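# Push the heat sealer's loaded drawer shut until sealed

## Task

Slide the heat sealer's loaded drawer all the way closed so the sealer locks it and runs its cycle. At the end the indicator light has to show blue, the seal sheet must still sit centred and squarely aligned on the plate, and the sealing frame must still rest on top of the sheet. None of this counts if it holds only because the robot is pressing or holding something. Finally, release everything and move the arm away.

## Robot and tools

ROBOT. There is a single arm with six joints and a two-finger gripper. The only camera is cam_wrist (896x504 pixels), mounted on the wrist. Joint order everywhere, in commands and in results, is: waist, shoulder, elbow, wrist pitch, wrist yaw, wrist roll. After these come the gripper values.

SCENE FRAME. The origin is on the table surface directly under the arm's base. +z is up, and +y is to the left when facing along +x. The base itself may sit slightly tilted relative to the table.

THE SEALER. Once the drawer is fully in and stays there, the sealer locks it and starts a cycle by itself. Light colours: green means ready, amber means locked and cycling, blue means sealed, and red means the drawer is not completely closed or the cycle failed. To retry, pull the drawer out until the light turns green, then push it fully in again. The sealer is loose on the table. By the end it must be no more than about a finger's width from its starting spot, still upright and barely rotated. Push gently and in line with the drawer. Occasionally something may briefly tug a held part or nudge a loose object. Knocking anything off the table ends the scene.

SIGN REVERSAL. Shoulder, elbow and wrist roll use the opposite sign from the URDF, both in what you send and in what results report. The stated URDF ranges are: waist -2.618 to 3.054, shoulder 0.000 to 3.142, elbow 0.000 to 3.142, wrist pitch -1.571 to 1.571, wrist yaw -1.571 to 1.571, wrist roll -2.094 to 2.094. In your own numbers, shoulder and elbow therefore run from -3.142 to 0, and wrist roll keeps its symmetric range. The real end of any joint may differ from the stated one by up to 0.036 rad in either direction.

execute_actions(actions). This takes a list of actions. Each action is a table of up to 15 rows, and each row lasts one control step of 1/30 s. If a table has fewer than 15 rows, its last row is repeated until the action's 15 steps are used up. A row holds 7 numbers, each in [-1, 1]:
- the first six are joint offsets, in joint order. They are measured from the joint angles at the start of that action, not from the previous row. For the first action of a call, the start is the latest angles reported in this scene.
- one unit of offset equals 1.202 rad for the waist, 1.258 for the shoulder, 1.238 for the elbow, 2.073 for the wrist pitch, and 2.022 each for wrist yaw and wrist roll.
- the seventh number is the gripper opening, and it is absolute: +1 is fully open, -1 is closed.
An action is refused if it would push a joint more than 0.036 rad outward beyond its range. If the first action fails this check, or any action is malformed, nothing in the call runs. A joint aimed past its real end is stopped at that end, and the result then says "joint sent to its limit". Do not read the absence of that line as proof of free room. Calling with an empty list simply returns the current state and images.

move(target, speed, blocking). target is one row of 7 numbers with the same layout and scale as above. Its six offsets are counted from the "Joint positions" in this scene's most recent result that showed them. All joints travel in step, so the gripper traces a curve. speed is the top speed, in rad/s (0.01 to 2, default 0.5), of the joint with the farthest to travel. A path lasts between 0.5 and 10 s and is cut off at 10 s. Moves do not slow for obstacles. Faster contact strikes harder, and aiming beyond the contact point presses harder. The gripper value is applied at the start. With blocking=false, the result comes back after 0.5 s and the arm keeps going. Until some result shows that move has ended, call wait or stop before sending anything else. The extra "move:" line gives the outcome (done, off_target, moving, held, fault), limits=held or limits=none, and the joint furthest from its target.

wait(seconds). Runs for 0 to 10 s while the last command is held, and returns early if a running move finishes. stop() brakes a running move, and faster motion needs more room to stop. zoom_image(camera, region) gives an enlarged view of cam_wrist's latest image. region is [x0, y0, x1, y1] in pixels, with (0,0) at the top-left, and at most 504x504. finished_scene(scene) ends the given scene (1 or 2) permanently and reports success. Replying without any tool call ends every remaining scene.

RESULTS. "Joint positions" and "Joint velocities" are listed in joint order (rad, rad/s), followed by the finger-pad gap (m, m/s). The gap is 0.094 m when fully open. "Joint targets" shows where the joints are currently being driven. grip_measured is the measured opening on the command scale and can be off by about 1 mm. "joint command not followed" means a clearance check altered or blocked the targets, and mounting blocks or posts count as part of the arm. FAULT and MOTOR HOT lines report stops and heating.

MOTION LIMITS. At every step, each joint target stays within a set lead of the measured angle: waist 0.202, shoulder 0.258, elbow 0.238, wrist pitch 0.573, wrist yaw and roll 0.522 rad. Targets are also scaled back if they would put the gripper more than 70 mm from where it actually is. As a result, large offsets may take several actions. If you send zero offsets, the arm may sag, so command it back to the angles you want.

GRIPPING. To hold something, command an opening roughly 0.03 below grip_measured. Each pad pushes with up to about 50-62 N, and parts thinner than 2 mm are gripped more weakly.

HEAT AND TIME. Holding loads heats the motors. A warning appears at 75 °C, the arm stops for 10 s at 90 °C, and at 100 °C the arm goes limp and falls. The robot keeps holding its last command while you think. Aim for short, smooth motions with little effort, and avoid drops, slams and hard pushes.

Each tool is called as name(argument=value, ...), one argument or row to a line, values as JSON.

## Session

execute_actions(
  actions=[],
)

Scene clock: 0.00 s.
grip_measured=+1.000
Joint names: [waist, shoulder, elbow, wrist pitch, wrist yaw, wrist roll]
Joint positions: [-2.198 -2.007 -1.507 -1.023 -0.993 -1.178  0.094]
Joint velocities: [ 0.007  0.027 -0.022 -0.022  0.022 -0.007  0.   ]
Joint targets: [-2.216 -2.002 -1.511 -1.024 -0.988 -1.178]

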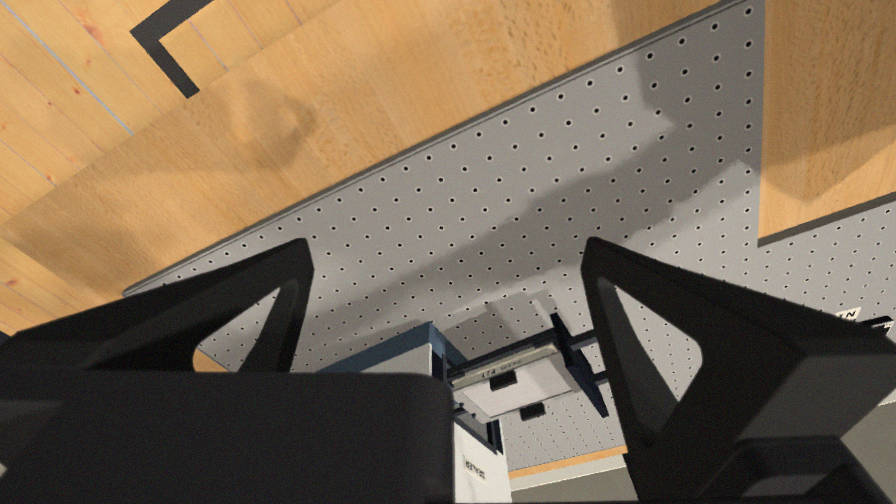

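zoom_image(
  camera="cam_wrist",
  region=[400, 290, 650, 504],
)

Region (400, 290, 650, 504) of cam_wrist's 896x504 image, scaled by 2.016, with more detail than that image has; it fills the top 431 rows of this view, and the rest is white.

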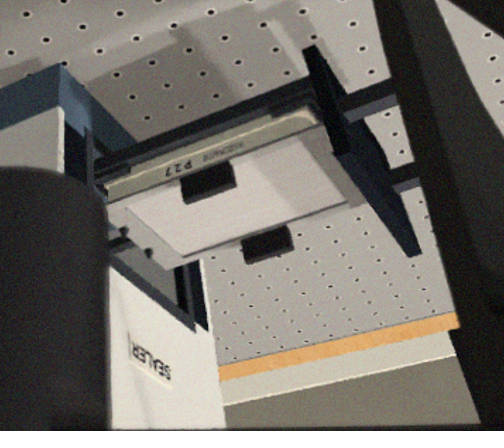

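move(
  target=[0.414, 0.8, 0.894, 0.638, 0.392, 0.236, -0.15],
  speed=1.0,
)

Scene clock: 59.50 s.
grip_measured=-0.147
Joint names: [waist, shoulder, elbow, wrist pitch, wrist yaw, wrist roll]
Joint positions: [-1.705 -1.02  -0.416  0.289 -0.22  -0.705  0.04 ]
Joint velocities: [-0.017  0.012 -0.002  0.022 -0.022  0.037 -0.   ]
Joint targets: [-1.700 -1.000 -0.401 0.300 -0.200 -0.701]
move: done; limits=none; farthest joint: the shoulder, 0.020 radians from its target (1.006 radians at the start)

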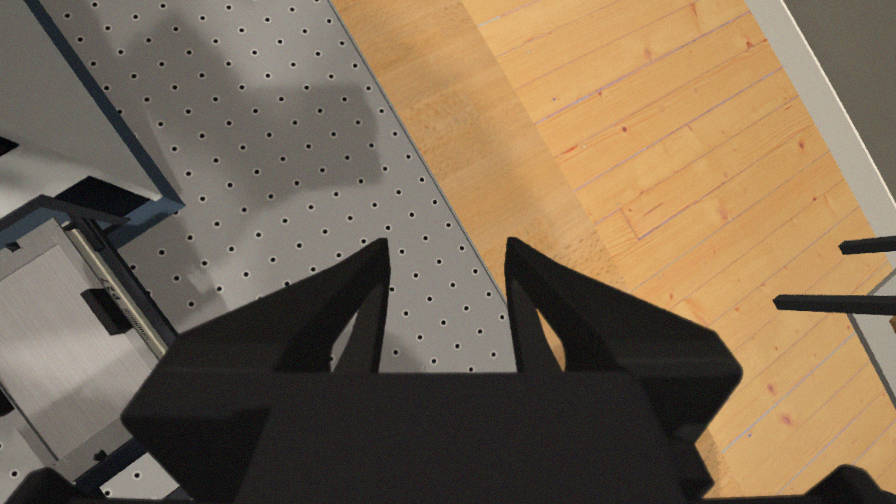

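move(
  target=[0.7225, 0.1757, 0.227, 0.202, 0.194, 0.1207, -0.15],
  speed=0.8,
)

Scene clock: 63.20 s.
grip_measured=-0.147
Joint names: [waist, shoulder, elbow, wrist pitch, wrist yaw, wrist roll]
Joint positions: [-0.847 -0.82  -0.152  0.698  0.157 -0.467  0.04 ]
Joint velocities: [ 0.007 -0.002  0.012  0.051 -0.022 -0.037 -0.001]
Joint targets: [-0.837 -0.799 -0.135 0.708 0.172 -0.461]
move: off_target; limits=none; farthest joint: the shoulder, 0.021 radians from its target (0.221 radians at the start)

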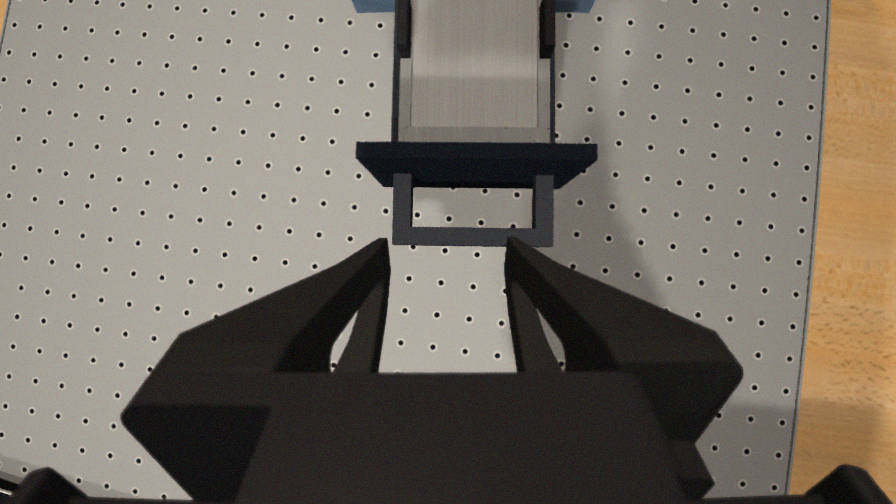

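zoom_image(
  camera="cam_wrist",
  region=[340, 0, 620, 270],
)

Region (340, 0, 620, 270) of cam_wrist's 896x504 image, scaled by 1.800, with more detail than that image has; it fills the top 486 rows of this view, and the rest is white.

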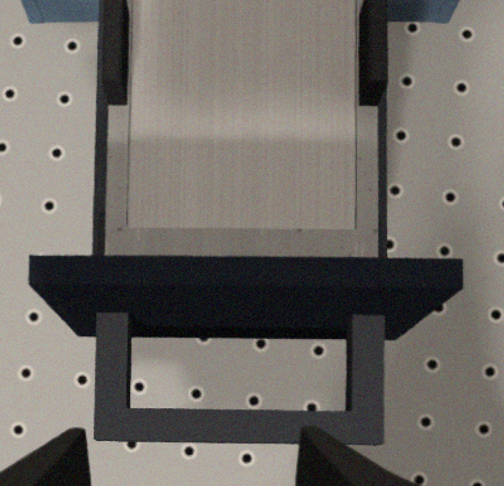

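move(
  target=[-0.0408, -0.531, -0.114, 0.2957, 0.0247, 0.0067, -0.15],
  speed=0.5,
)

Scene clock: 105.50 s.
grip_measured=-0.147
Joint names: [waist, shoulder, elbow, wrist pitch, wrist yaw, wrist roll]
Joint positions: [-0.88  -1.475 -0.274  1.301  0.192 -0.459  0.04 ]
Joint velocities: [ 0.002 -0.002  0.017  0.007 -0.066 -0.022 -0.001]
Joint targets: [-0.896 -1.488 -0.293 1.311 0.207 -0.453]
move: done; limits=none; farthest joint: the elbow, 0.019 radians from its target (0.141 radians at the start)

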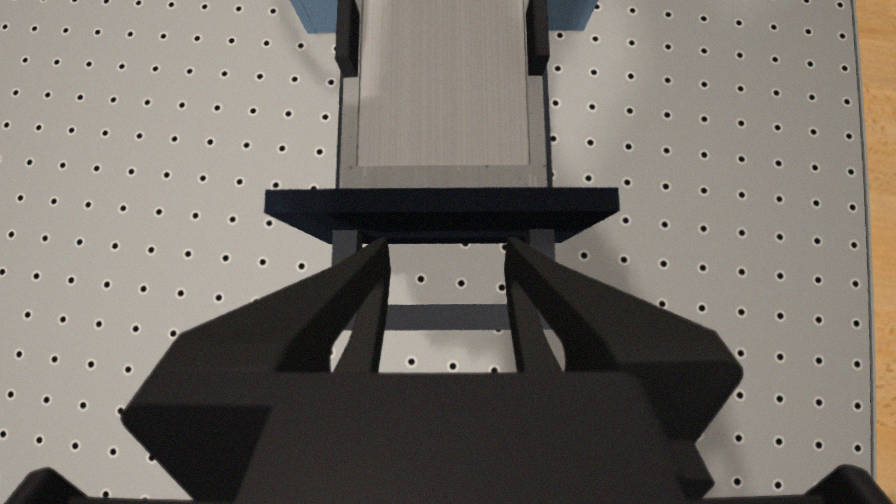

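move(
  target=[-0.0624, -0.0533, -0.1414, -0.0227, -0.0242, 0.002, -0.15],
  speed=0.1,
)

Scene clock: 117.53 s.
grip_measured=-0.147
Joint names: [waist, shoulder, elbow, wrist pitch, wrist yaw, wrist roll]
Joint positions: [-0.939 -1.527 -0.429  1.265  0.147 -0.459  0.04 ]
Joint velocities: [-0.002 -0.022 -0.002 -0.037 -0.022  0.022 -0.   ]
Joint targets: [-0.955 -1.542 -0.449 1.255 0.143 -0.455]
move: done; limits=none; farthest joint: the elbow, 0.020 radians from its target (0.175 radians at the start)

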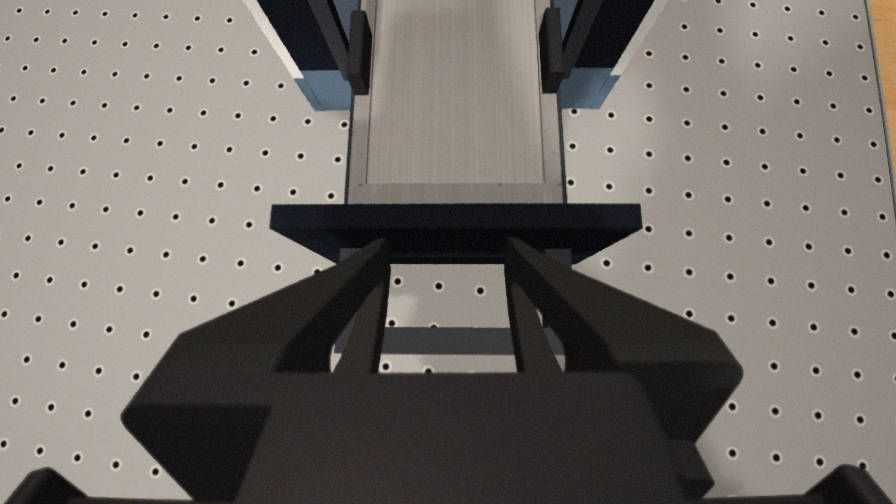

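move(
  target=[-0.0815, -0.0771, -0.2189, -0.0453, -0.0129, 0, -0.15],
  speed=0.14,
)

Scene clock: 129.40 s.
grip_measured=-0.147
Joint names: [waist, shoulder, elbow, wrist pitch, wrist yaw, wrist roll]
Joint positions: [-1.018 -1.611 -0.68   1.183  0.121 -0.459  0.04 ]
Joint velocities: [-0.022 -0.002 -0.012 -0.022 -0.037  0.081 -0.001]
Joint targets: [-1.037 -1.624 -0.700 1.171 0.121 -0.459]
move: done; limits=none; farthest joint: the elbow, 0.020 radians from its target (0.271 radians at the start)

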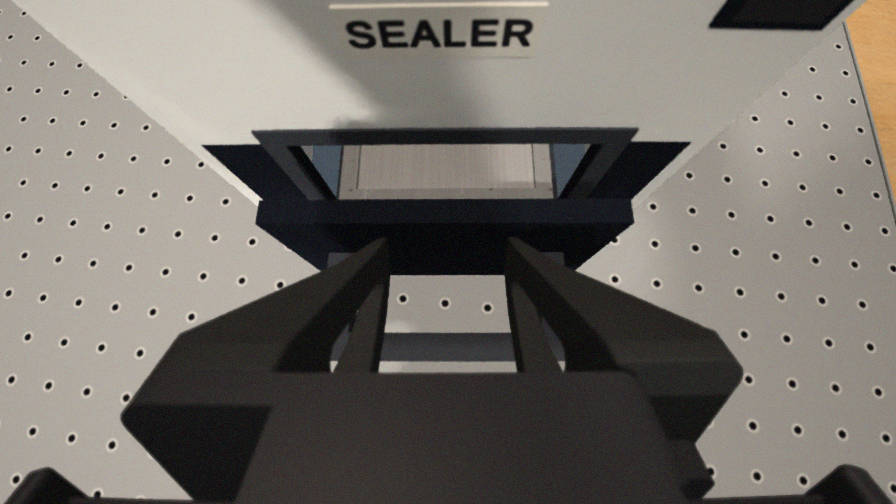

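move(
  target=[-0.0308, -0.031, -0.0727, -0.015, -0.0015, 0, -0.15],
  speed=0.08,
)

Scene clock: 135.40 s.
grip_measured=-0.147
Joint names: [waist, shoulder, elbow, wrist pitch, wrist yaw, wrist roll]
Joint positions: [-1.036 -1.637 -0.748  1.162  0.116 -0.459  0.04 ]
Joint velocities: [-0.017 -0.007 -0.002 -0.007  0.022 -0.007  0.001]
Joint targets: [-1.056 -1.650 -0.770 1.152 0.118 -0.459]
move: off_target; limits=none; farthest joint: the elbow, 0.022 radians from its target (0.090 radians at the start)

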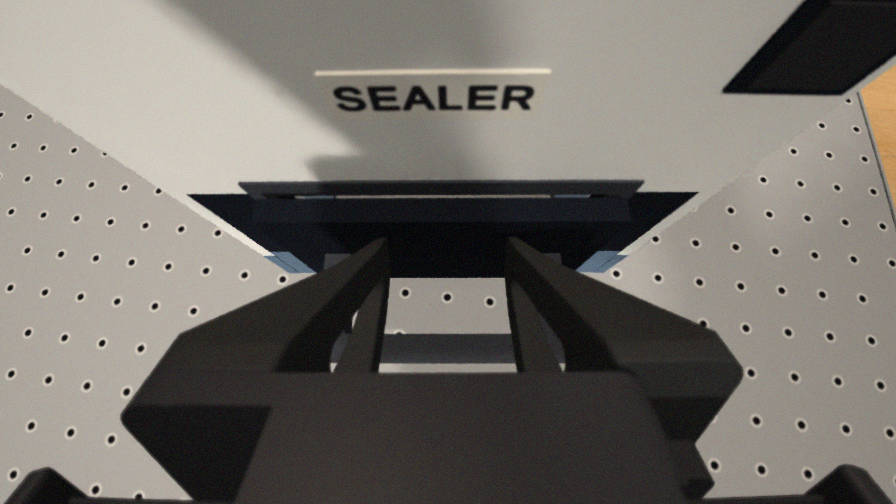

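move(
  target=[-0.0225, -0.0191, -0.0404, -0.0068, 0.001, 0, -0.15],
  speed=0.045,
)

zoom_image(
  camera="cam_wrist",
  region=[180, 150, 460, 300],
)

Scene clock: 140.53 s.
grip_measured=-0.147
Joint names: [waist, shoulder, elbow, wrist pitch, wrist yaw, wrist roll]
Joint positions: [-1.04  -1.65  -0.77   1.152  0.113 -0.459  0.04 ]
Joint velocities: [-0.022  0.007 -0.002 -0.066 -0.081 -0.037 -0.   ]
Joint targets: [-1.063 -1.661 -0.798 1.148 0.118 -0.459]
move: off_target; limits=none; farthest joint: the elbow, 0.028 radians from its target (0.050 radians at the start)

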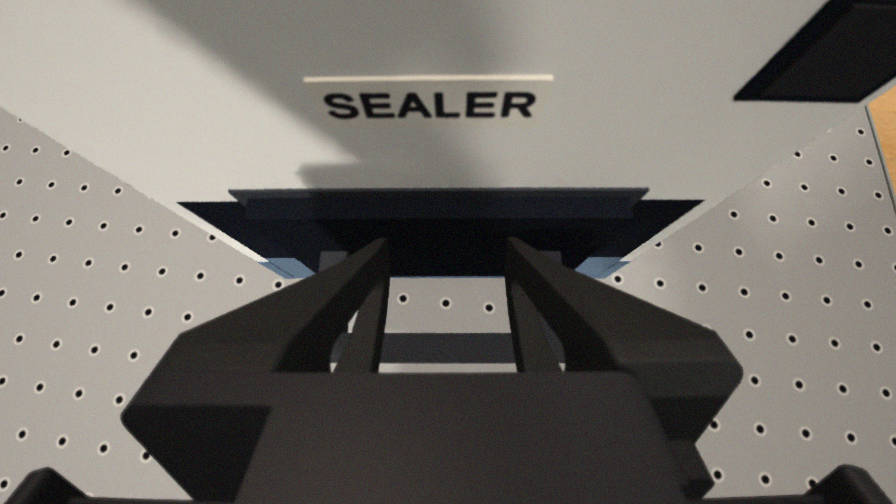

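Region (180, 150, 460, 300) of cam_wrist's 896x504 image, scaled by 1.800, with more detail than that image has; it fills the top 270 rows of this view, and the rest is white.

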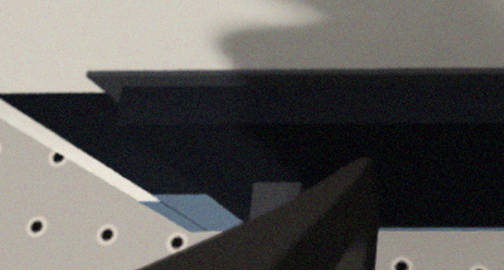

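execute_actions(
  actions=[
    [[-0.0195,-0.0085,-0.0236,-0.0015,0.0027,0,-0.15],[-0.0198,-0.008,-0.0246,-0.001,0.0029,0,-0.15],[-0.0202,-0.0075,-0.0256,-0.0005,0.0031,0,-0.15],[-0.0205,-0.007,-0.0266,0,0.0033,0,-0.15],[-0.0209,-0.0065,-0.0276,0.0005,0.0035,0,-0.15],[-0.0212,-0.006,-0.0286,0.001,0.0037,0,-0.15],[-0.0216,-0.006,-0.0296,0.0015,0.0039,0,-0.15],[-0.022,-0.006,-0.0306,0.002,0.004,0,-0.15],[-0.0225,-0.006,-0.0318,0.002,0.004,0,-0.15]],
  ],
)

Scene clock: 145.37 s.
grip_measured=-0.147
Joint names: [waist, shoulder, elbow, wrist pitch, wrist yaw, wrist roll]
Joint positions: [-1.04  -1.65  -0.771  1.151  0.113 -0.459  0.04 ]
Joint velocities: [ 0.007  0.017  0.032 -0.007  0.051  0.051 -0.   ]
Joint targets: [-1.067 -1.657 -0.809 1.156 0.121 -0.459]

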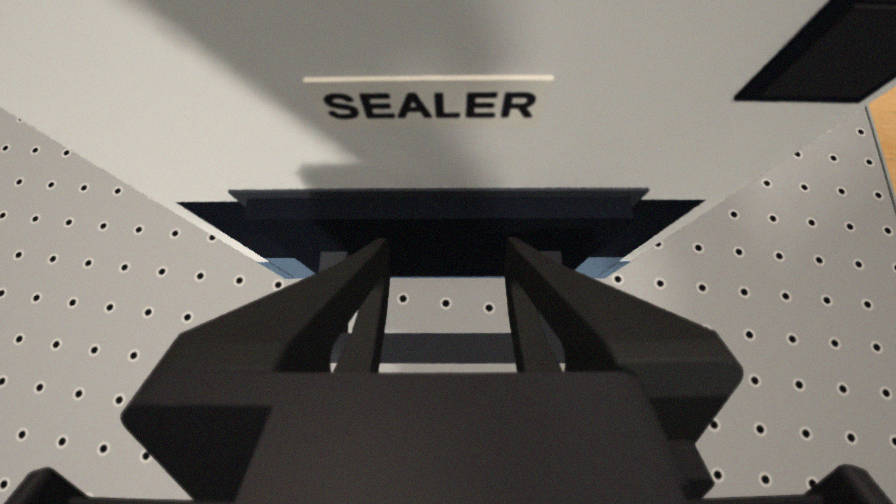

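move(
  target=[0.158, 0.636, 0.526, -0.024, 0.0925, -0.015, -0.15],
  speed=0.6,
)

Scene clock: 161.20 s.
grip_measured=-0.147
Joint names: [waist, shoulder, elbow, wrist pitch, wrist yaw, wrist roll]
Joint positions: [-0.86  -0.869 -0.135  1.115  0.285 -0.485  0.04 ]
Joint velocities: [-0.002 -0.007  0.002 -0.037 -0.066  0.051 -0.   ]
Joint targets: [-0.850 -0.850 -0.120 1.101 0.300 -0.489]
move: done; limits=none; farthest joint: the shoulder, 0.019 radians from its target (0.800 radians at the start)

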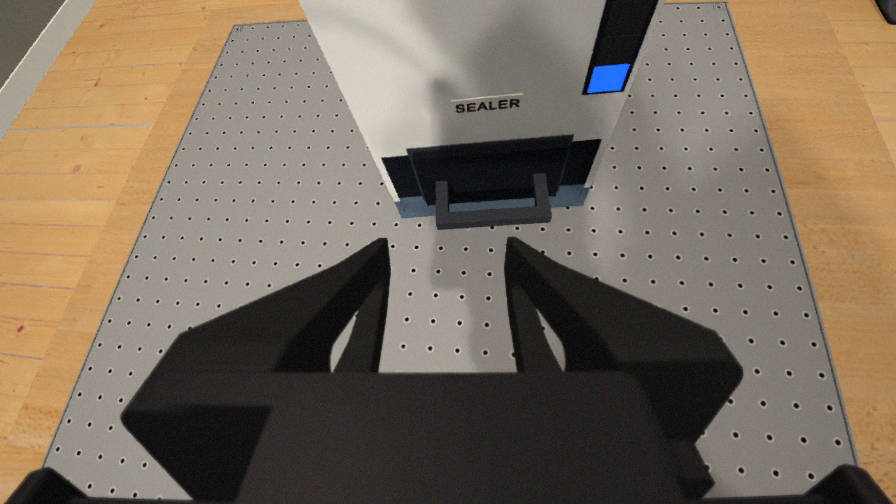

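The light is blue, the drawer is in, and the arm is clear.

finished_scene(
  scene=2,
)

The scene is finished: the task was done.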